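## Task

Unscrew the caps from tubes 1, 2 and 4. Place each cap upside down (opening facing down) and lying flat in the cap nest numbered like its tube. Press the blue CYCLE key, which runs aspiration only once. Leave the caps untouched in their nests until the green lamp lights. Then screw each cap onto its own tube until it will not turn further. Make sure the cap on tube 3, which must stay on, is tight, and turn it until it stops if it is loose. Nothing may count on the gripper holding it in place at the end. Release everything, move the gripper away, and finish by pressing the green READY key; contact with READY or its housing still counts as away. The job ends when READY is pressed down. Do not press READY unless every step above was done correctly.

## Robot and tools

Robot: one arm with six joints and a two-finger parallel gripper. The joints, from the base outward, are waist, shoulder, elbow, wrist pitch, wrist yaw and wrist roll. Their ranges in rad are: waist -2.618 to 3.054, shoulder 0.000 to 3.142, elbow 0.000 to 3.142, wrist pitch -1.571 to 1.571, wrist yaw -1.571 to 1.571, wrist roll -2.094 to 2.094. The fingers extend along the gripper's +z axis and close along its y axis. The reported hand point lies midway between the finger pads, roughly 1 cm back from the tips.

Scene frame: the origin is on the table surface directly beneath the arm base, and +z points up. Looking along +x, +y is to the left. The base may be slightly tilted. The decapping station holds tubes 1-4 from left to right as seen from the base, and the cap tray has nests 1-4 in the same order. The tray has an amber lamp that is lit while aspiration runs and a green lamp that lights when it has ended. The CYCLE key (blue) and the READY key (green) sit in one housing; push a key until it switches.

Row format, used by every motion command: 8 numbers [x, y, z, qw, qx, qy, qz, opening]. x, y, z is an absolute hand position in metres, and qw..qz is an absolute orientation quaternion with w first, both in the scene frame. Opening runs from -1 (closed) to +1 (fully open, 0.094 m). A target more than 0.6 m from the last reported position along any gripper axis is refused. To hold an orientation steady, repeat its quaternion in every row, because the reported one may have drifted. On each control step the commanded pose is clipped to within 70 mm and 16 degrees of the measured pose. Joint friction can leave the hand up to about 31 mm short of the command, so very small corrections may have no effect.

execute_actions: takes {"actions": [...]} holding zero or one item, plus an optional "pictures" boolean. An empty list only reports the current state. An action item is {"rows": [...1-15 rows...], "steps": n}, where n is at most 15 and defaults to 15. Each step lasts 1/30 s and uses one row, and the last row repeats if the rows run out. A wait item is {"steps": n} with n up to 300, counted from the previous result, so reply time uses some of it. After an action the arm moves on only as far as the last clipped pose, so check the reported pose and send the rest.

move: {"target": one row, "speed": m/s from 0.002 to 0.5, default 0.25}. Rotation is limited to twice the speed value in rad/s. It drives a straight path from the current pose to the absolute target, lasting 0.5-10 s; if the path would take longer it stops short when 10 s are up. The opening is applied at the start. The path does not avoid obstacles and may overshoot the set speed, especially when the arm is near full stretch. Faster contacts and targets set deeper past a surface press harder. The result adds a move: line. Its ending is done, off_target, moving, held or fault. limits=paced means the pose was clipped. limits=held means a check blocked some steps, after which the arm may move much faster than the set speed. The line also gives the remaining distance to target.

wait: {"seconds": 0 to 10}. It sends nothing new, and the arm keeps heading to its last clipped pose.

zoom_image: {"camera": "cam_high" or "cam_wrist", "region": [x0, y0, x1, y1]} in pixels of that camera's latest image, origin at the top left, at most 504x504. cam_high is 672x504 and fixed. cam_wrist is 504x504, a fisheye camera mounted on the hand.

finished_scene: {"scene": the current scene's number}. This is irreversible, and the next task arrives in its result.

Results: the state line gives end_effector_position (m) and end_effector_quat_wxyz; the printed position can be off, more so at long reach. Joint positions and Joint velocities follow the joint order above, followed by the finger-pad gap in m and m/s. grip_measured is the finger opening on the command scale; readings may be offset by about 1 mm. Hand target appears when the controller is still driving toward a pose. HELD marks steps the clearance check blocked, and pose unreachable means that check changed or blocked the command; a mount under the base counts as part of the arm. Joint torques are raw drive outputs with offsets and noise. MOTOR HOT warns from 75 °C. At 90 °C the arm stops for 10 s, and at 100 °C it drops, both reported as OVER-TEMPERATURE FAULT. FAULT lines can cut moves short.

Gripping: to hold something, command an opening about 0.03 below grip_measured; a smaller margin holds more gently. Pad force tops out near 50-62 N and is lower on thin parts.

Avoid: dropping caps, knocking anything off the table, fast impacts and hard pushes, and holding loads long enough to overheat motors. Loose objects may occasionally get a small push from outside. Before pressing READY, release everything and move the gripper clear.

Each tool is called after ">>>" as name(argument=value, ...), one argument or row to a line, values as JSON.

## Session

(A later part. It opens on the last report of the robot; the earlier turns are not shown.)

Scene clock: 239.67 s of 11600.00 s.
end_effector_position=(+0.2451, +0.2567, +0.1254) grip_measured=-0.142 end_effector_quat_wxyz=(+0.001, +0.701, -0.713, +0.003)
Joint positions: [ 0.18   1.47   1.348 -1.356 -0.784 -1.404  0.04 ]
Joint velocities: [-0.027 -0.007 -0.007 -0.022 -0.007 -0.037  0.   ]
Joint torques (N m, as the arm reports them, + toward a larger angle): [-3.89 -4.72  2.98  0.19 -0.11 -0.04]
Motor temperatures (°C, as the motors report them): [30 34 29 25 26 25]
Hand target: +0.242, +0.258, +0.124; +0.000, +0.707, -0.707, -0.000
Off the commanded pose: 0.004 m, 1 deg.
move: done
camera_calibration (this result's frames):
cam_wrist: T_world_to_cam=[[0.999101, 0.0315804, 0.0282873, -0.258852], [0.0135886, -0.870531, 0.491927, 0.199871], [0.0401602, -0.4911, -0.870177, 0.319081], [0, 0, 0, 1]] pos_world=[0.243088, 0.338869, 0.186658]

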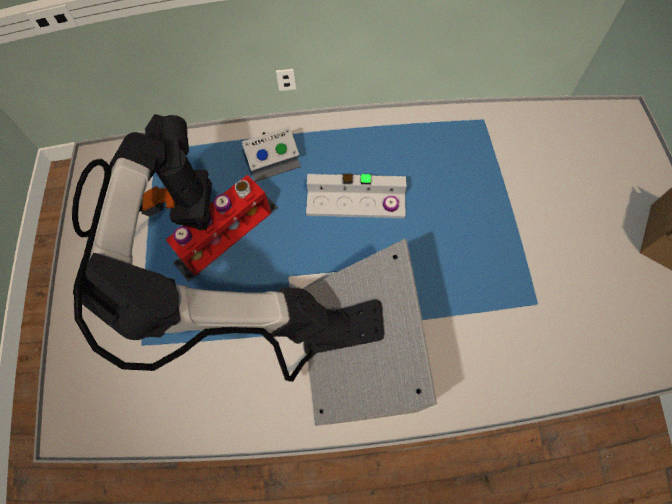

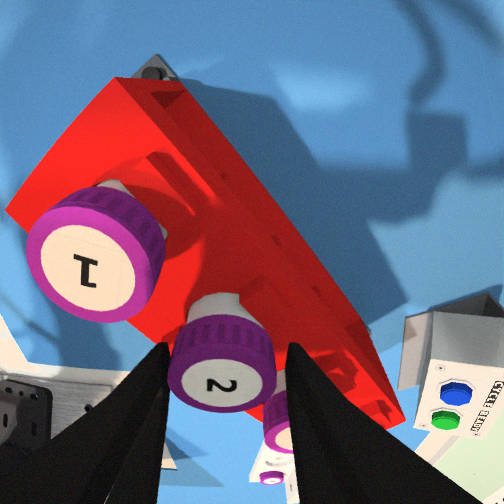

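>>> execute_actions(
  actions=[
    {"rows":[[0.241,0.260,0.125,0,-0.701,0.713,0,-0.14],[0.241,0.260,0.125,0,-0.701,0.713,0,-0.14],[0.241,0.260,0.125,0,-0.701,0.713,0,-0.14],[0.241,0.260,0.125,0,-0.701,0.713,0,-0.14],[0.242,0.259,0.125,0,-0.701,0.713,0,-0.36]],"steps":10},
  ],
  pictures=false,
)

>>> move(
  target=[0.2435,0.258,0.120,0,0.6428,0.766,0,-0.36],
  speed=0.5,
)

>>> move(
  target=[0.2435,0.258,0.120,0,0.8039,0.5948,0,-0.36],
  speed=0.35,
)

Scene clock: 241.37 s of 11600.00 s.
end_effector_position=(+0.2436, +0.2566, +0.1253) grip_measured=-0.324 end_effector_quat_wxyz=(+0.003, +0.699, -0.715, +0.001)
Joint positions: [ 0.18   1.47   1.348 -1.363 -0.784 -1.404  0.032]
Joint velocities: [-0.002 -0.012 -0.012 -0.081 -0.081 -0.081 -0.001]
Joint torques (N m, as the arm reports them, + toward a larger angle): [-3.73 -4.65  3.48  0.2  -0.12  0.09]
Motor temperatures (°C, as the motors report them): [30 34 29 25 26 25]
Hand target: +0.242, +0.259, +0.125; -0.000, +0.701, -0.713, -0.000
Off the commanded pose: 0.003 m, 0 deg.
Steps of this call (steps 1 to 41: nothing new was sent; steps 42 to 51: all 10 steps of this action). Readings (end_effector_position):
42: (+0.2451, +0.2567, +0.1254)
43: (+0.2451, +0.2567, +0.1254)
45: (+0.2451, +0.2567, +0.1254)
49: (+0.2436, +0.2566, +0.1253)
51: the state above

Scene clock: 245.47 s of 11600.00 s.
end_effector_position=(+0.2434, +0.2590, +0.1236) grip_measured=-0.326 end_effector_quat_wxyz=(-0.003, +0.632, +0.775, +0.001)
Joint positions: [ 0.186  1.466  1.341 -1.35  -0.795  1.523  0.032]
Joint velocities: [-0.002 -0.002 -0.027  0.066 -0.037  0.007 -0.   ]
Joint torques (N m, as the arm reports them, + toward a larger angle): [-3.29 -4.07  3.01  0.35  0.08  0.34]
Motor temperatures (°C, as the motors report them): [30 34 29 25 26 25]
Hand target: +0.244, +0.258, +0.120; -0.001, +0.642, +0.766, -0.000
Off the commanded pose: 0.004 m, 2 deg.
move: done
camera_calibration (this result's frames):
cam_wrist: T_world_to_cam=[[-0.967968, -0.24955, 0.0276015, 0.294518], [-0.204078, 0.846059, 0.49248, -0.188863], [-0.146251, 0.471072, -0.869886, 0.114829], [0, 0, 0, 1]] pos_world=[0.263335, 0.179193, 0.18477]

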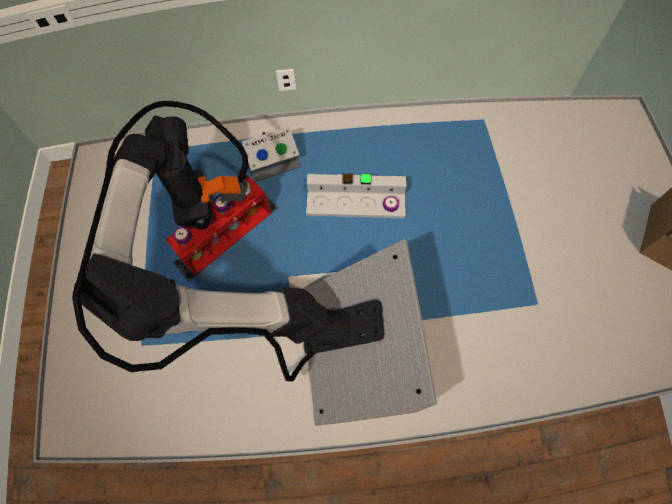

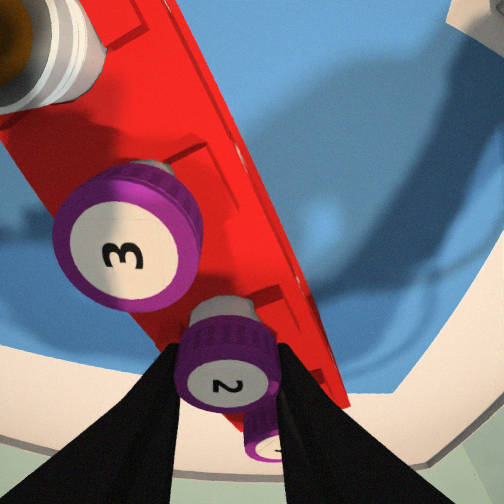

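Scene clock: 246.67 s of 11600.00 s.
end_effector_position=(+0.2440, +0.2589, +0.1233) grip_measured=-0.326 end_effector_quat_wxyz=(+0.003, +0.776, +0.631, +0.000)
Joint positions: [ 0.192  1.462  1.341 -1.342 -0.783  1.945  0.032]
Joint velocities: [-0.017 -0.007 -0.012 -0.007 -0.022 -0.066  0.   ]
Joint torques (N m, as the arm reports them, + toward a larger angle): [-3.86 -3.52  3.12  0.19 -0.03  0.71]
Motor temperatures (°C, as the motors report them): [30 34 29 25 26 25]
Hand target: +0.244, +0.258, +0.120; -0.002, +0.803, +0.596, -0.001
Off the commanded pose: 0.004 m, 5 deg.
move: off_target
camera_calibration (this result's frames):
cam_wrist: T_world_to_cam=[[-0.987416, 0.156626, 0.0218661, 0.195321], [0.147578, 0.862895, 0.483356, -0.277597], [0.0568381, 0.4805, -0.875151, 0.0634357], [0, 0, 0, 1]] pos_world=[0.230225, 0.178464, 0.185423]

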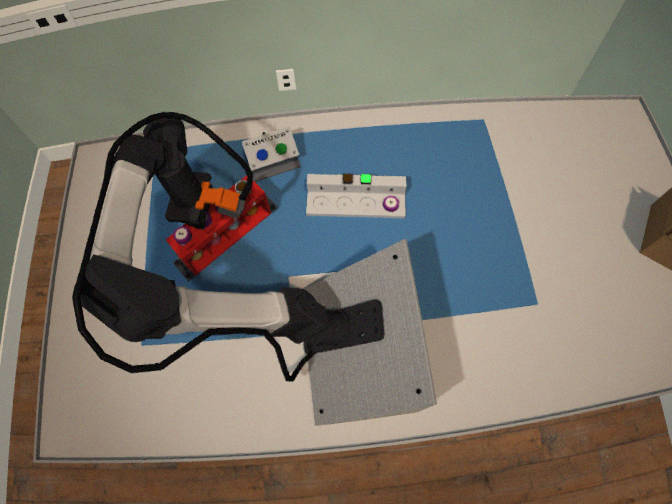

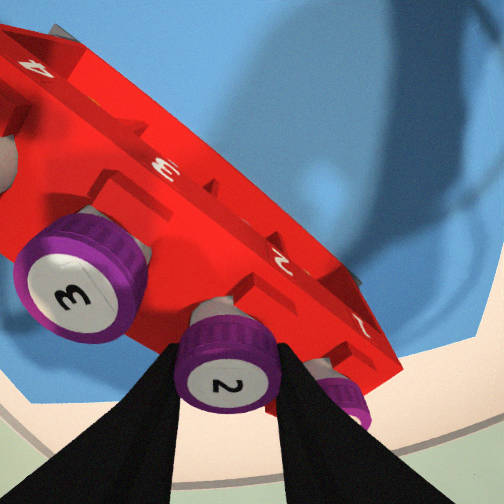

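Try a bit more, to a=69.

>>> execute_actions(
  actions=[
    {"rows":[[0.2435,0.258,0.120,0,0.814,0.5807,0,-0.36],[0.2435,0.258,0.120,0,0.8241,0.5664,0,-0.36]],"steps":12},
  ],
  pictures=false,
)

Scene clock: 247.67 s of 11600.00 s.
end_effector_position=(+0.2439, +0.2590, +0.1233) grip_measured=-0.326 end_effector_quat_wxyz=(+0.003, +0.780, +0.626, -0.000)
Joint positions: [ 0.192  1.462  1.341 -1.342 -0.783  1.958  0.032]
Joint velocities: [-0.007 -0.017  0.012  0.051 -0.037  0.081 -0.001]
Joint torques (N m, as the arm reports them, + toward a larger angle): [-4.1  -2.88  3.58  0.1  -0.07  1.02]
Motor temperatures (°C, as the motors report them): [30 34 29 25 26 25]
Hand target: +0.243, +0.258, +0.120; -0.005, +0.821, +0.571, -0.003
Off the commanded pose: 0.004 m, 9 deg.
joint sent to its limit — the command would take joint 6 (wrist roll) past its upper limit, so that joint was sent only as far as its limit.
Steps of this call (steps 1 to 18: nothing new was sent; steps 19 to 30: all 12 steps of this action). Readings (end_effector_position):
19: (+0.2439, +0.2590, +0.1233)
20: (+0.2439, +0.2590, +0.1233)
22: (+0.2439, +0.2590, +0.1233)
26: (+0.2439, +0.2590, +0.1233)
30: the state above

>>> execute_actions(
  actions=[
    {"rows":[[0.244,0.259,0.123,0,0.782,0.623,0,-0.36],[0.244,0.259,0.123,0,0.782,0.623,0,-0.36],[0.244,0.259,0.123,0,0.782,0.623,0,0.0]],"steps":8},
  ],
  pictures=false,
)

>>> move(
  target=[0.245,0.256,0.164,0,0.7,0.714,0,0.0],
  speed=0.4,
)

>>> move(
  target=[0.294,-0.146,0.095,0,0.0523,0.9986,0,0.0],
  speed=0.45,
)

>>> move(
  target=[0.291,-0.141,0.025,0,0.0523,0.9986,0,0.0],
  speed=0.15,
)

Scene clock: 249.80 s of 11600.00 s.
end_effector_position=(+0.2439, +0.2590, +0.1233) grip_measured=-0.002 end_effector_quat_wxyz=(+0.003, +0.777, +0.630, -0.000)
Joint positions: [ 0.192  1.462  1.341 -1.342 -0.783  1.948  0.047]
Joint velocities: [-0.012  0.017 -0.002 -0.066  0.007  0.037  0.   ]
Joint torques (N m, as the arm reports them, + toward a larger angle): [-4.49 -3.48  3.94  0.06 -0.04  0.07]
Motor temperatures (°C, as the motors report them): [30 34 29 25 26 26]
Hand target: +0.244, +0.259, +0.123; -0.000, +0.782, +0.623, +0.000
Off the commanded pose: 0.000 m, 1 deg.
Steps of this call (steps 1 to 56: nothing new was sent; steps 57 to 64: all 8 steps of this action). Readings (end_effector_position):
57: (+0.2439, +0.2589, +0.1233)
58: (+0.2439, +0.2589, +0.1233)
60: (+0.2439, +0.2590, +0.1233)
64: the state above

Scene clock: 251.07 s of 11600.00 s.
end_effector_position=(+0.2430, +0.2549, +0.1616) grip_measured=-0.002 end_effector_quat_wxyz=(+0.006, +0.698, +0.716, -0.002)
Joint positions: [ 0.074  1.5    1.477 -1.555 -0.783  1.55   0.047]
Joint velocities: [ 0.007 -0.012  0.017 -0.051 -0.007 -0.022  0.001]
Joint torques (N m, as the arm reports them, + toward a larger angle): [-5.12 -2.27  5.15 -0.04 -0.05 -0.03]
Motor temperatures (°C, as the motors report them): [30 34 30 25 26 26]
Hand target: +0.245, +0.256, +0.164; +0.001, +0.700, +0.714, -0.000
Off the commanded pose: 0.003 m, 1 deg.
move: done
camera_calibration (this result's frames):
cam_wrist: T_world_to_cam=[[-0.997134, -0.0724301, 0.0218393, 0.25493], [-0.0532736, 0.877254, 0.477061, -0.246341], [-0.0537122, 0.474531, -0.878599, 0.127878], [0, 0, 0, 1]] pos_world=[0.247945, 0.173886, 0.224306]

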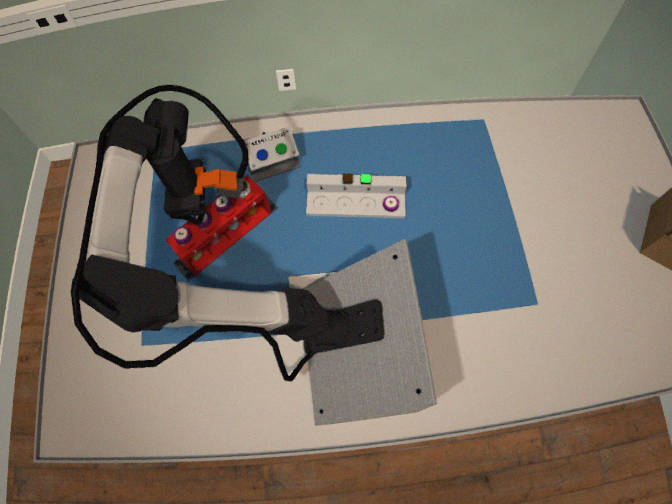

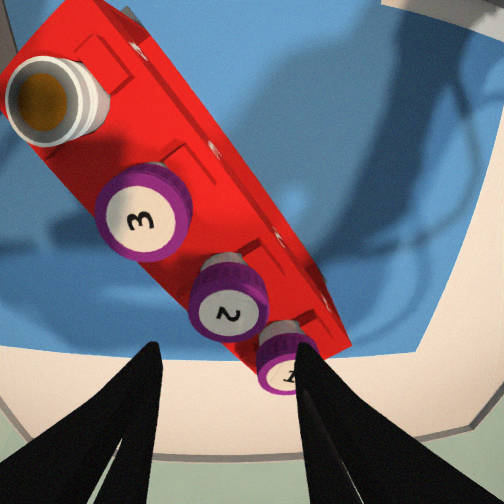

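Scene clock: 253.43 s of 11600.00 s.
end_effector_position=(+0.2962, -0.1462, +0.0937) grip_measured=-0.002 end_effector_quat_wxyz=(+0.005, +0.054, +0.999, -0.002)
Joint positions: [-0.595  2.539  1.513 -1.105 -0.589 -0.727  0.047]
Joint velocities: [-0.012 -0.002  0.007 -0.154 -0.022 -0.037 -0.001]
Joint torques (N m, as the arm reports them, + toward a larger angle): [-7.27 -6.66  5.97  0.1   0.   -0.02]
Motor temperatures (°C, as the motors report them): [30 34 30 25 26 25]
Hand target: +0.295, -0.149, +0.095; +0.000, +0.053, +0.999, -0.003
Off the commanded pose: 0.003 m, 1 deg.
move: done
camera_calibration (this result's frames):
cam_wrist: T_world_to_cam=[[-0.0593571, -0.997776, 0.0303305, -0.133448], [-0.875525, 0.0666316, 0.478556, 0.265706], [-0.479513, 0.0018506, -0.877533, 0.318267], [0, 0, 0, 1]] pos_world=[0.377324, -0.151445, 0.156182]

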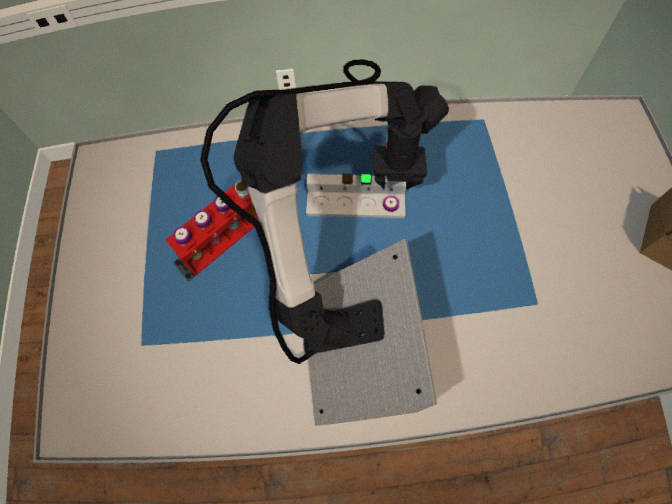

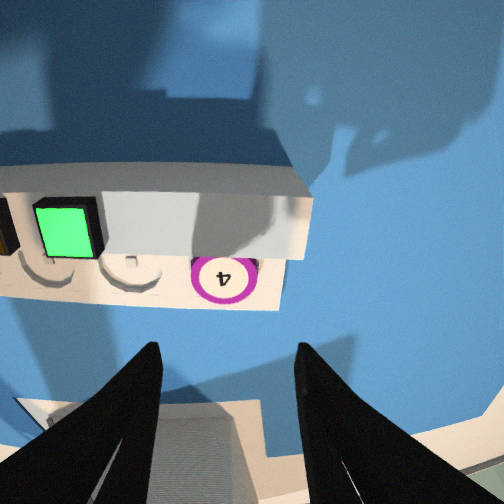

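Scene clock: 254.53 s of 11600.00 s.
end_effector_position=(+0.2930, -0.1419, +0.0294) grip_measured=-0.002 end_effector_quat_wxyz=(-0.002, +0.048, +0.999, -0.004)
Joint positions: [-0.486  2.575  1.351 -0.85  -0.632 -0.629  0.047]
Joint velocities: [-0.007 -0.002 -0.012 -0.007  0.037  0.095 -0.   ]
Joint torques (N m, as the arm reports them, + toward a larger angle): [-6.55 -6.87  3.07  0.4  -0.14  0.1 ]
Motor temperatures (°C, as the motors report them): [30 34 30 25 26 25]
Hand target: +0.292, -0.141, +0.025; -0.000, +0.052, +0.999, +0.000
Off the commanded pose: 0.005 m, 1 deg.
move: done
camera_calibration (this result's frames):
cam_wrist: T_world_to_cam=[[-0.0478341, -0.998256, 0.0346032, -0.130932], [-0.869467, 0.0586652, 0.490495, 0.290152], [-0.491669, -0.00662398, -0.870757, 0.262476], [0, 0, 0, 1]] pos_world=[0.375066, -0.145987, 0.0907655]

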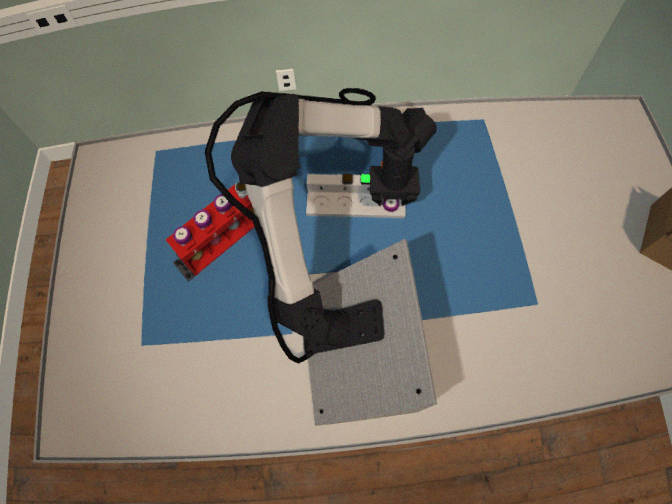

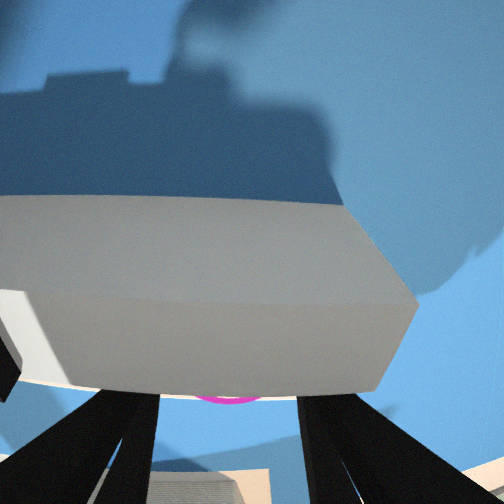

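>>> execute_actions(
  actions=[
    {"rows":[[0.290,-0.141,0.0235,0,0.051,0.9987,0,-0.2],[0.290,-0.141,0.0235,0,0.051,0.9987,0,-0.2],[0.290,-0.141,0.0235,0,0.051,0.9987,0,-0.2],[0.290,-0.141,0.0235,0,0.051,0.9987,0,-0.2],[0.290,-0.141,0.0235,0,0.051,0.9987,0,-0.2],[0.292,-0.142,0.027,0,0.051,0.9987,0,-0.36]],"steps":11},
  ],
  pictures=false,
)

>>> move(
  target=[0.292,-0.142,0.10,0,0.05,0.9987,0,-0.36],
  speed=0.3,
)

>>> move(
  target=[0.306,0.178,0.168,0,-0.4226,0.9063,0,-0.36],
  speed=0.45,
)

>>> move(
  target=[0.3055,0.1765,0.143,0,-0.4226,0.9063,0,-0.36],
  speed=0.08,
)

Scene clock: 256.53 s of 11600.00 s.
end_effector_position=(+0.2924, -0.1419, +0.0282) grip_measured=-0.331 end_effector_quat_wxyz=(-0.001, +0.048, +0.999, -0.004)
Joint positions: [-0.486  2.575  1.345 -0.842 -0.634 -0.628  0.031]
Joint velocities: [-0.002  0.002  0.002 -0.037  0.066  0.007  0.   ]
Joint torques (N m, as the arm reports them, + toward a larger angle): [-6.96 -6.9   4.    0.21 -0.1   0.05]
Motor temperatures (°C, as the motors report them): [30 34 30 25 26 25]
Hand target: +0.292, -0.142, +0.027; +0.000, +0.051, +0.999, +0.000
Off the commanded pose: 0.001 m, 1 deg.
Steps of this call (steps 1 to 49: nothing new was sent; steps 50 to 60: all 11 steps of this action). Readings (end_effector_position):
50: (+0.2932, -0.1421, +0.0291)
51: (+0.2929, -0.1422, +0.0288)
53: (+0.2922, -0.1420, +0.0282)
57: (+0.2924, -0.1419, +0.0282)
60: the state above

Scene clock: 257.83 s of 11600.00 s.
end_effector_position=(+0.2914, -0.1413, +0.0964) grip_measured=-0.331 end_effector_quat_wxyz=(+0.004, +0.053, +0.999, +0.003)
Joint positions: [-0.602  2.521  1.494 -1.118 -0.591 -0.741  0.031]
Joint velocities: [-0.012  0.007  0.012 -0.037  0.007 -0.037  0.001]
Joint torques (N m, as the arm reports them, + toward a larger angle): [-6.92 -7.3   5.8   0.05  0.01 -0.04]
Motor temperatures (°C, as the motors report them): [30 35 30 25 26 25]
Hand target: +0.291, -0.142, +0.100; +0.000, +0.050, +0.999, -0.001
Off the commanded pose: 0.004 m, 1 deg.
move: done
camera_calibration (this result's frames):
cam_wrist: T_world_to_cam=[[-0.0583437, -0.998084, 0.0206004, -0.128313], [-0.87497, 0.0610606, 0.480312, 0.258757], [-0.48065, 0.00999849, -0.876856, 0.319785], [0, 0, 0, 1]] pos_world=[0.372623, -0.147065, 0.158765]

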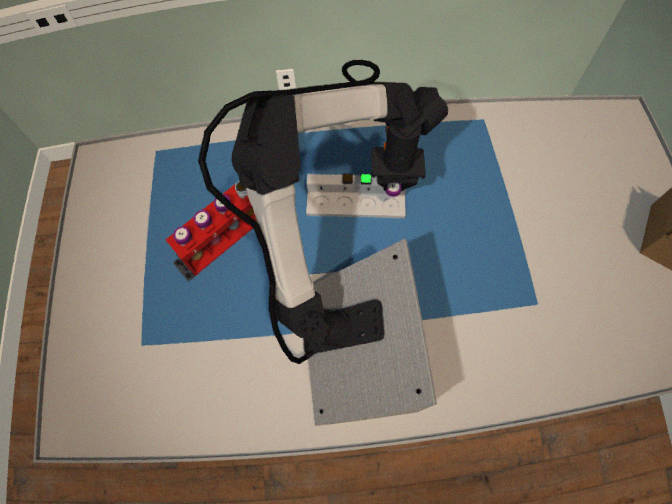

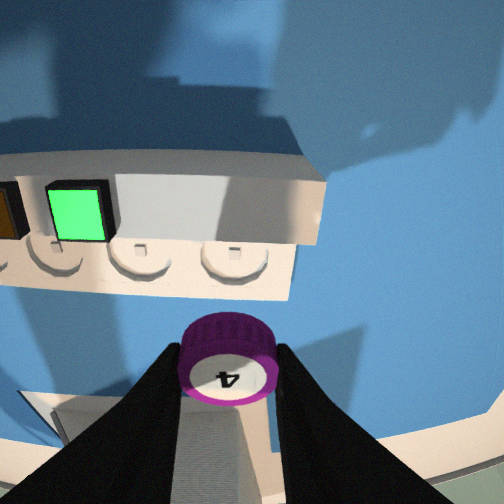

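Scene clock: 259.60 s of 11600.00 s.
end_effector_position=(+0.3064, +0.1755, +0.1662) grip_measured=-0.331 end_effector_quat_wxyz=(+0.000, -0.419, +0.908, -0.003)
Joint positions: [-0.116  1.793  1.567 -1.543 -0.769 -1.128  0.031]
Joint velocities: [-0.002  0.012 -0.012 -0.022 -0.066 -0.007  0.   ]
Joint torques (N m, as the arm reports them, + toward a larger angle): [-5.66 -4.06  5.02  0.   -0.13 -0.04]
Motor temperatures (°C, as the motors report them): [30 35 30 25 26 25]
Hand target: +0.305, +0.181, +0.168; +0.001, -0.423, +0.906, +0.002
Off the commanded pose: 0.003 m, 1 deg.
move: done
camera_calibration (this result's frames):
cam_wrist: T_world_to_cam=[[0.790425, -0.611724, 0.0319756, -0.142477], [-0.546312, -0.680369, 0.48851, 0.247072], [-0.277078, -0.403599, -0.871972, 0.394369], [0, 0, 0, 1]] pos_world=[0.356866, 0.24011, 0.227738]

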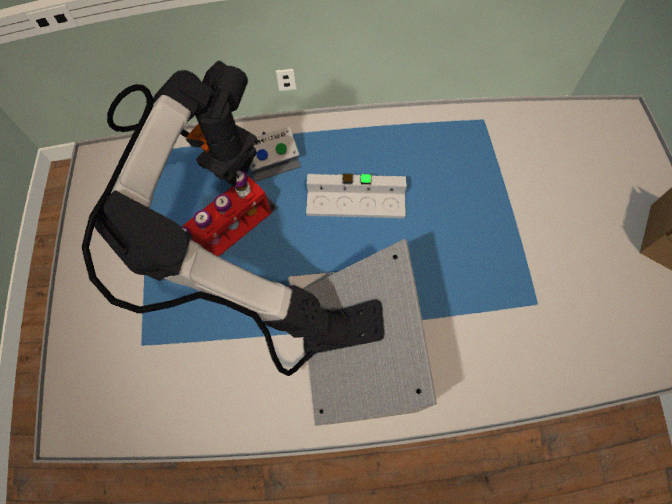

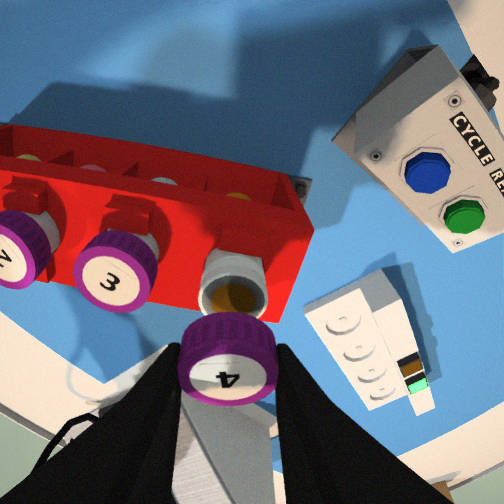

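Scene clock: 260.50 s of 11600.00 s.
end_effector_position=(+0.3066, +0.1714, +0.1431) grip_measured=-0.331 end_effector_quat_wxyz=(-0.009, -0.417, +0.909, +0.000)
Joint positions: [-0.071  1.793  1.493 -1.451 -0.771 -1.08   0.031]
Joint velocities: [ 0.002 -0.012  0.017  0.007 -0.037 -0.037  0.   ]
Joint torques (N m, as the arm reports them, + toward a larger angle): [-5.41 -5.72  2.79  0.3  -0.16  0.09]
Motor temperatures (°C, as the motors report them): [30 35 30 25 26 25]
Hand target: +0.306, +0.176, +0.143; -0.000, -0.422, +0.906, +0.000
Off the commanded pose: 0.005 m, 1 deg.
move: done
camera_calibration (this result's frames):
cam_wrist: T_world_to_cam=[[0.78822, -0.615138, 0.017723, -0.14105], [-0.539881, -0.677392, 0.499669, 0.251611], [-0.29536, -0.403417, -0.866035, 0.377374], [0, 0, 0, 1]] pos_world=[0.35848, 0.235913, 0.203597]

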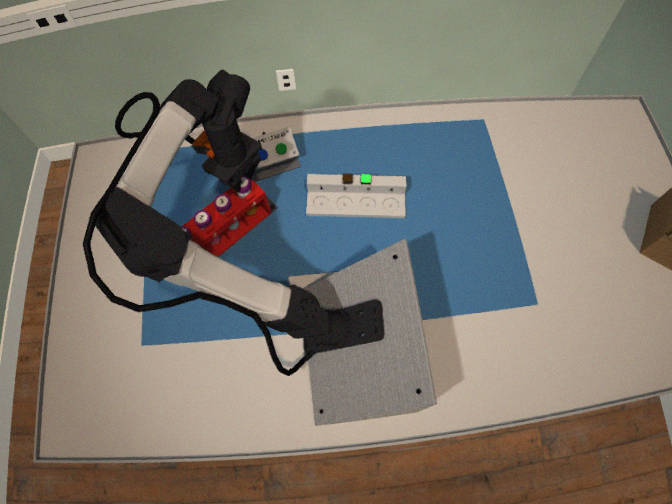

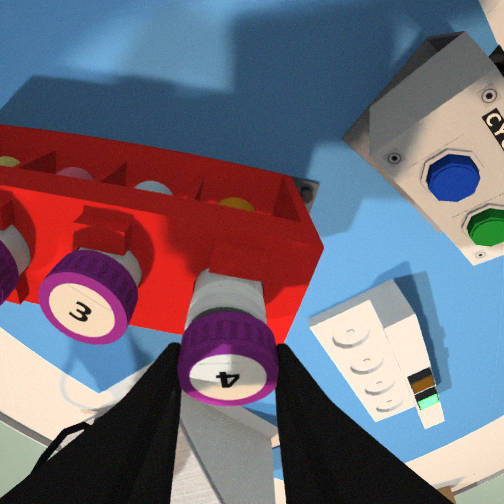

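Want ≈(0.308,0.1745).

>>> execute_actions(
  actions=[
    {"rows":[[0.306,0.1795,0.144,0,-0.4226,0.9063,0,-0.36]],"steps":9},
  ],
  pictures=false,
)

Scene clock: 261.37 s of 11600.00 s.
end_effector_position=(+0.3070, +0.1714, +0.1431) grip_measured=-0.331 end_effector_quat_wxyz=(-0.008, -0.414, +0.910, +0.000)
Joint positions: [-0.071  1.793  1.493 -1.449 -0.772 -1.074  0.031]
Joint velocities: [-0.002  0.007 -0.002  0.007  0.022  0.037 -0.001]
Joint torques (N m, as the arm reports them, + toward a larger angle): [-5.08 -5.88  3.58  0.24 -0.15  0.09]
Motor temperatures (°C, as the motors report them): [30 35 30 25 26 25]
Hand target: +0.306, +0.179, +0.144; -0.000, -0.423, +0.906, +0.000
Off the commanded pose: 0.008 m, 1 deg.
Steps of this call (steps 1 to 17: nothing new was sent; steps 18 to 26: all 9 steps of this action). Readings (end_effector_position):
18: (+0.3070, +0.1713, +0.1431)
19: (+0.3070, +0.1713, +0.1431)
21: (+0.3070, +0.1714, +0.1431)
25: (+0.3070, +0.1714, +0.1431)
26: the state above

>>> execute_actions(
  actions=[
    {"rows":[[0.305,0.181,0.1445,0,-0.4226,0.9063,0,-0.36]],"steps":9},
  ],
  pictures=false,
)

Scene clock: 262.33 s of 11600.00 s.
end_effector_position=(+0.3058, +0.1759, +0.1445) grip_measured=-0.331 end_effector_quat_wxyz=(-0.005, -0.419, +0.908, -0.002)
Joint positions: [-0.065  1.779  1.493 -1.449 -0.773 -1.07   0.031]
Joint velocities: [ 0.002  0.007 -0.002 -0.066 -0.037  0.095  0.001]
Joint torques (N m, as the arm reports them, + toward a larger angle): [-5.32 -5.13  3.6   0.21 -0.18  0.09]
Motor temperatures (°C, as the motors report them): [30 35 30 25 26 25]
Hand target: +0.305, +0.181, +0.144; -0.000, -0.423, +0.906, +0.000
Off the commanded pose: 0.005 m, 1 deg.
Steps of this call (steps 1 to 20: nothing new was sent; steps 21 to 29: all 9 steps of this action). Readings (end_effector_position):
21: (+0.3069, +0.1718, +0.1431)
22: (+0.3067, +0.1724, +0.1432)
24: (+0.3062, +0.1742, +0.1438)
28: (+0.3058, +0.1759, +0.1445)
29: the state above

>>> move(
  target=[0.307,0.1765,0.126,0,-0.4226,0.9063,0,-0.36],
  speed=0.03,
)

Scene clock: 263.83 s of 11600.00 s.
end_effector_position=(+0.3061, +0.1747, +0.1388) grip_measured=-0.331 end_effector_quat_wxyz=(+0.002, -0.415, +0.910, -0.007)
Joint positions: [-0.055  1.757  1.451 -1.394 -0.774 -1.029  0.031]
Joint velocities: [ 0.017  0.002  0.022 -0.022  0.037  0.081  0.001]
Joint torques (N m, as the arm reports them, + toward a larger angle): [-3.32 -3.82  1.91  0.65 -0.15  0.11]
Motor temperatures (°C, as the motors report them): [30 35 30 25 26 25]
Hand target: +0.307, +0.177, +0.126; -0.001, -0.423, +0.906, +0.000
Off the commanded pose: 0.013 m, 1 deg.
move: off_target
camera_calibration (this result's frames):
cam_wrist: T_world_to_cam=[[0.785357, -0.617714, 0.0405586, -0.140376], [-0.554788, -0.673259, 0.488808, 0.26103], [-0.274637, -0.40639, -0.871448, 0.369802], [0, 0, 0, 1]] pos_world=[0.356623, 0.239312, 0.200364]

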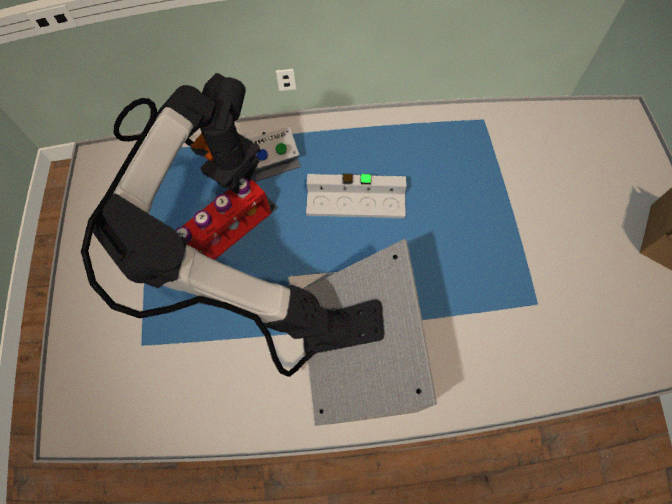

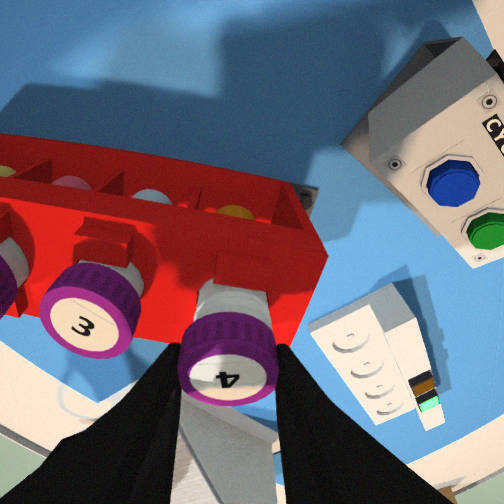

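On rim; ease and shift +x.

>>> execute_actions(
  actions=[
    {"rows":[[0.308,0.175,0.135,0,-0.42,0.9075,0,-0.36],[0.309,0.175,0.139,0,-0.42,0.9075,0,-0.36],[0.311,0.175,0.140,0,-0.42,0.9075,0,-0.36],[0.312,0.175,0.140,0,-0.42,0.9075,0,-0.36],[0.312,0.175,0.139,0,-0.42,0.9075,0,-0.36],[0.312,0.175,0.138,0,-0.42,0.9075,0,-0.36],[0.311,0.175,0.137,0,-0.42,0.9075,0,-0.36],[0.311,0.175,0.136,0,-0.42,0.9075,0,-0.36],[0.310,0.175,0.135,0,-0.42,0.9075,0,-0.36],[0.310,0.175,0.134,0,-0.42,0.9075,0,-0.36]],"steps":15},
  ],
  pictures=false,
)

Scene clock: 265.57 s of 11600.00 s.
end_effector_position=(+0.3098, +0.1746, +0.1395) grip_measured=-0.331 end_effector_quat_wxyz=(+0.002, -0.418, +0.908, -0.006)
Joint positions: [-0.055  1.772  1.47  -1.399 -0.776 -1.037  0.031]
Joint velocities: [-0.002 -0.002 -0.012  0.037 -0.007  0.022 -0.   ]
Joint torques (N m, as the arm reports them, + toward a larger angle): [-5.09 -3.77  3.29  0.3  -0.14  0.03]
Motor temperatures (°C, as the motors report them): [30 35 30 25 26 25]
Hand target: +0.310, +0.175, +0.134; -0.000, -0.420, +0.908, +0.000
Off the commanded pose: 0.005 m, 1 deg.
Steps of this call (steps 1 to 37: nothing new was sent; steps 38 to 52: all 15 steps of this action). Readings (end_effector_position):
38: (+0.3061, +0.1747, +0.1388)
39: (+0.3063, +0.1750, +0.1395)
41: (+0.3081, +0.1751, +0.1399)
45: (+0.3098, +0.1746, +0.1395)
52: the state above

Overshot; descend biased −x.

>>> execute_actions(
  actions=[
    {"rows":[[0.308,0.1755,0.136,0,-0.42,0.9075,0,-0.36],[0.307,0.176,0.136,0,-0.43,0.9028,0,-0.36],[0.306,0.176,0.136,0,-0.44,0.898,0,-0.36],[0.306,0.176,0.1355,0,-0.45,0.893,0,-0.36],[0.306,0.176,0.135,0,-0.45,0.893,0,-0.36],[0.306,0.176,0.1345,0,-0.44,0.898,0,-0.36],[0.306,0.176,0.134,0,-0.43,0.9028,0,-0.36],[0.306,0.176,0.133,0,-0.42,0.9075,0,-0.36],[0.306,0.176,0.132,0,-0.42,0.9075,0,-0.36]],"steps":15},
  ],
  pictures=false,
)

Scene clock: 267.20 s of 11600.00 s.
end_effector_position=(+0.3095, +0.1746, +0.1391) grip_measured=-0.331 end_effector_quat_wxyz=(+0.004, -0.424, +0.906, -0.006)
Joint positions: [-0.055  1.769  1.464 -1.393 -0.777 -1.047  0.031]
Joint velocities: [-0.007  0.007  0.012  0.037  0.066 -0.022  0.   ]
Joint torques (N m, as the arm reports them, + toward a larger angle): [-4.68 -4.48  2.14  0.38 -0.14  0.1 ]
Motor temperatures (°C, as the motors report them): [30 35 30 25 26 25]
Hand target: +0.306, +0.176, +0.132; -0.000, -0.420, +0.908, +0.000
Off the commanded pose: 0.008 m, 1 deg.
Steps of this call (steps 1 to 34: nothing new was sent; steps 35 to 49: all 15 steps of this action). Readings (end_effector_position):
35: (+0.3098, +0.1746, +0.1395)
36: (+0.3098, +0.1746, +0.1395)
38: (+0.3098, +0.1746, +0.1395)
42: (+0.3097, +0.1745, +0.1392)
49: the state above

>>> execute_actions(
  actions=[
    {"rows":[[0.306,0.175,0.138,0,-0.42,0.9075,0,-0.36],[0.305,0.175,0.141,0,-0.42,0.9075,0,-0.36],[0.3045,0.175,0.1415,0,-0.42,0.9075,0,-0.36]],"steps":10},
  ],
  pictures=false,
)

Scene clock: 269.77 s of 11600.00 s.
end_effector_position=(+0.3078, +0.1747, +0.1396) grip_measured=-0.331 end_effector_quat_wxyz=(+0.002, -0.423, +0.906, -0.004)
Joint positions: [-0.057  1.768  1.464 -1.403 -0.778 -1.053  0.031]
Joint velocities: [-0.002  0.002 -0.007  0.007 -0.007  0.007  0.   ]
Joint torques (N m, as the arm reports them, + toward a larger angle): [-6.61 -4.4   4.05  0.02 -0.13 -0.03]
Motor temperatures (°C, as the motors report them): [30 35 30 25 26 25]
Hand target: +0.305, +0.175, +0.141; +0.000, -0.420, +0.907, +0.000
Off the commanded pose: 0.004 m, 1 deg.
Steps of this call (steps 1 to 67: nothing new was sent; steps 68 to 77: all 10 steps of this action). Readings (end_effector_position):
68: (+0.3096, +0.1745, +0.1393)
69: (+0.3095, +0.1745, +0.1394)
71: (+0.3091, +0.1745, +0.1396)
75: (+0.3082, +0.1746, +0.1396)
77: the state above

>>> move(
  target=[0.3055,0.176,0.127,0,-0.42,0.9075,0,-0.36],
  speed=0.03,
)

Scene clock: 271.77 s of 11600.00 s.
end_effector_position=(+0.3078, +0.1743, +0.1312) grip_measured=-0.331 end_effector_quat_wxyz=(-0.000, -0.420, +0.908, -0.002)
Joint positions: [-0.04   1.768  1.438 -1.369 -0.782 -1.028  0.031]
Joint velocities: [ 0.007 -0.007 -0.017 -0.007 -0.037  0.037 -0.001]
Joint torques (N m, as the arm reports them, + toward a larger angle): [-5.   -4.94  2.36  0.37 -0.12  0.13]
Motor temperatures (°C, as the motors report them): [30 35 30 25 26 25]
Hand target: +0.306, +0.176, +0.127; -0.000, -0.420, +0.908, +0.000
Off the commanded pose: 0.005 m, 0 deg.
move: done
camera_calibration (this result's frames):
cam_wrist: T_world_to_cam=[[0.791943, -0.609884, 0.029456, -0.143617], [-0.543827, -0.682588, 0.488187, 0.263741], [-0.277631, -0.402635, -0.872242, 0.363836], [0, 0, 0, 1]] pos_world=[0.358178, 0.23893, 0.192828]

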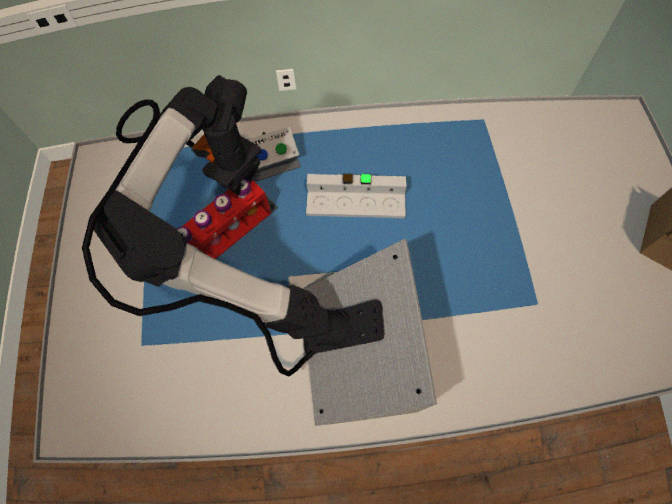

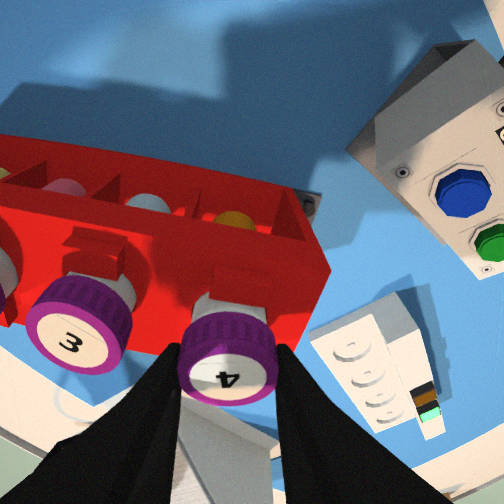

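>>> move(
  target=[0.307,0.174,0.123,0,0.887,0.4617,0,-0.36],
  speed=0.5,
)

>>> execute_actions(
  actions=[
    {"rows":[[0.307,0.174,0.128,0,0.883,0.4695,0,-0.36],[0.307,0.174,0.128,0,0.883,0.4695,0,-0.14]],"steps":6},
  ],
  pictures=false,
)

>>> move(
  target=[0.305,0.176,0.1245,0,-0.4226,0.9063,0,-0.14],
  speed=0.5,
)

>>> move(
  target=[0.306,0.175,0.125,0,-0.6561,0.7547,0,-0.14],
  speed=0.5,
)

Scene clock: 277.30 s of 11600.00 s.
end_effector_position=(+0.3067, +0.1731, +0.1297) grip_measured=-0.331 end_effector_quat_wxyz=(+0.002, +0.888, +0.460, -0.004)
Joint positions: [-0.037  1.769  1.434 -1.368 -0.777  2.022  0.031]
Joint velocities: [ 0.007 -0.007 -0.002  0.037 -0.022  0.051 -0.   ]
Joint torques (N m, as the arm reports them, + toward a larger angle): [-4.69 -4.7   1.96  0.5  -0.06  0.16]
Motor temperatures (°C, as the motors report them): [30 35 30 25 26 25]
Hand target: +0.307, +0.174, +0.123; -0.000, +0.887, +0.462, -0.001
Off the commanded pose: 0.007 m, 1 deg.
move: done
camera_calibration (this result's frames):
cam_wrist: T_world_to_cam=[[-0.843668, 0.536235, 0.026009, 0.160242], [0.48139, 0.734154, 0.478833, -0.295344], [0.237672, 0.416496, -0.877521, 0.062561], [0, 0, 0, 1]] pos_world=[0.262498, 0.104844, 0.192151]

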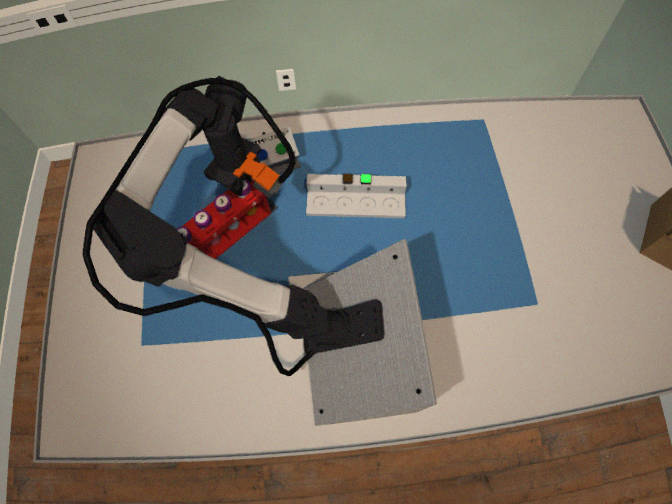

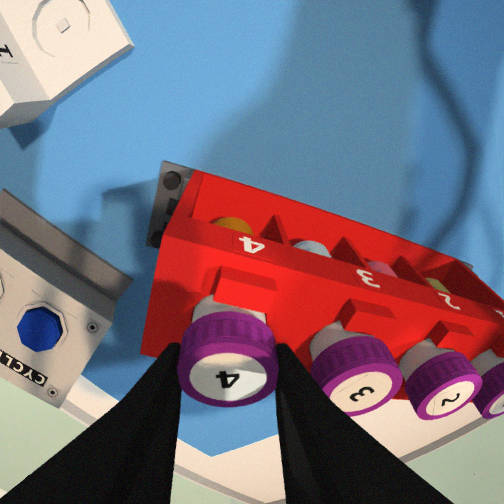

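Scene clock: 277.50 s of 11600.00 s.
end_effector_position=(+0.3067, +0.1732, +0.1296) grip_measured=-0.142 end_effector_quat_wxyz=(+0.002, +0.887, +0.462, -0.004)
Joint positions: [-0.037  1.769  1.434 -1.368 -0.777  2.018  0.04 ]
Joint velocities: [-0.017 -0.007  0.002  0.037  0.066  0.037  0.   ]
Joint torques (N m, as the arm reports them, + toward a larger angle): [-5.85 -4.49  3.3   0.23 -0.02  0.02]
Motor temperatures (°C, as the motors report them): [30 35 30 25 26 25]
Hand target: +0.307, +0.174, +0.128; +0.000, +0.883, +0.469, +0.000
Off the commanded pose: 0.002 m, 1 deg.
Steps of this call (steps 1 to 6: all 6 steps of this action). Readings (end_effector_position):
1: (+0.3067, +0.1731, +0.1297)
2: (+0.3067, +0.1731, +0.1297)
4: (+0.3067, +0.1732, +0.1296)
6: the state above

Scene clock: 281.53 s of 11600.00 s.
end_effector_position=(+0.3068, +0.1723, +0.1266) grip_measured=-0.142 end_effector_quat_wxyz=(-0.000, -0.414, +0.910, -0.005)
Joint positions: [-0.032  1.76   1.413 -1.34  -0.777 -1.001  0.04 ]
Joint velocities: [-0.007  0.012 -0.002  0.051 -0.066  0.037 -0.   ]
Joint torques (N m, as the arm reports them, + toward a larger angle): [-5.19 -4.71  3.6   0.2  -0.14 -0.04]
Motor temperatures (°C, as the motors report them): [30 35 29 25 26 25]
Hand target: +0.305, +0.176, +0.124; -0.000, -0.422, +0.906, +0.000
Off the commanded pose: 0.005 m, 1 deg.
move: done
camera_calibration (this result's frames):
cam_wrist: T_world_to_cam=[[0.783971, -0.619805, 0.0350801, -0.140483], [-0.553618, -0.67245, 0.491241, 0.26498], [-0.280884, -0.40454, -0.870317, 0.359785], [0, 0, 0, 1]] pos_world=[0.35789, 0.236661, 0.187886]

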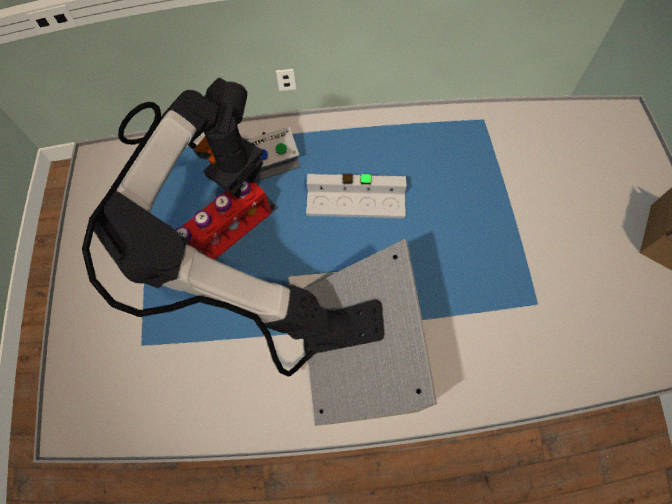

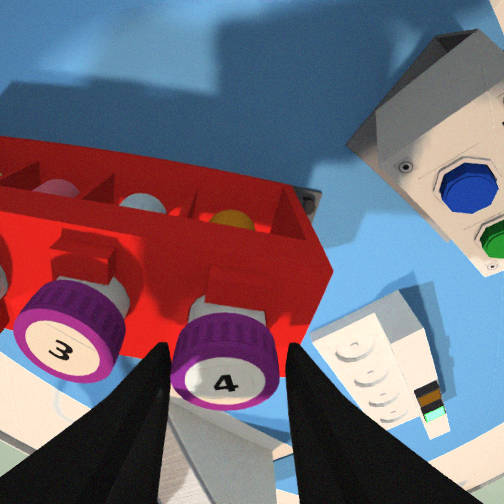

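Scene clock: 282.87 s of 11600.00 s.
end_effector_position=(+0.3068, +0.1723, +0.1266) grip_measured=-0.142 end_effector_quat_wxyz=(-0.002, -0.651, +0.759, -0.005)
Joint positions: [-0.032  1.76   1.413 -1.34  -0.777 -1.564  0.04 ]
Joint velocities: [ 0.007 -0.022 -0.012 -0.037  0.066 -0.037  0.001]
Joint torques (N m, as the arm reports them, + toward a larger angle): [-5.43 -4.33  3.8   0.13 -0.15 -0.04]
Motor temperatures (°C, as the motors report them): [30 35 29 25 26 25]
Hand target: +0.306, +0.175, +0.125; +0.000, -0.656, +0.755, -0.000
Off the commanded pose: 0.003 m, 1 deg.
move: done
camera_calibration (this result's frames):
cam_wrist: T_world_to_cam=[[0.99397, -0.105197, 0.0309528, -0.293044], [-0.106689, -0.862529, 0.494632, 0.160187], [-0.0253362, -0.494952, -0.868551, 0.296739], [0, 0, 0, 1]] pos_world=[0.315885, 0.25421, 0.18757]

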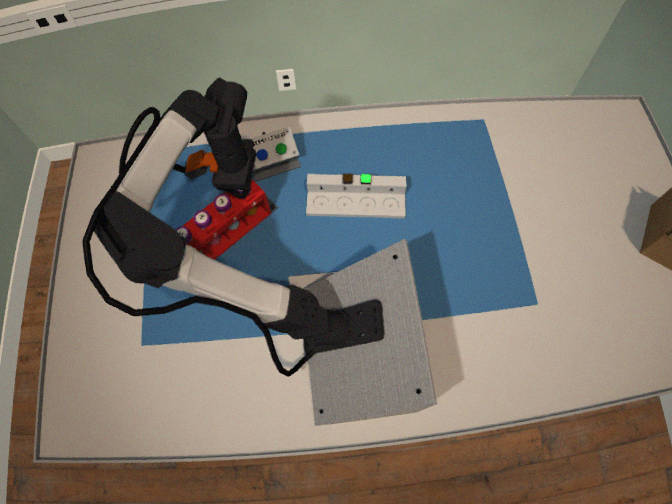

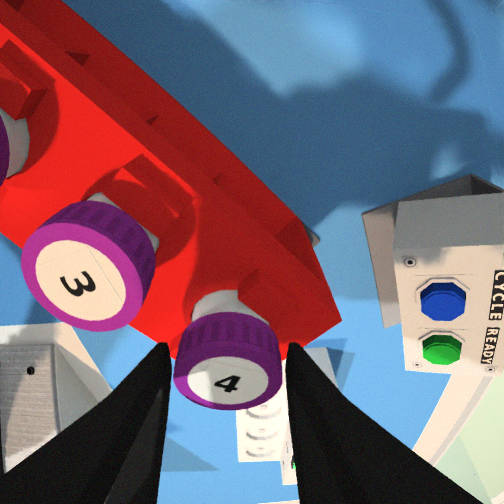

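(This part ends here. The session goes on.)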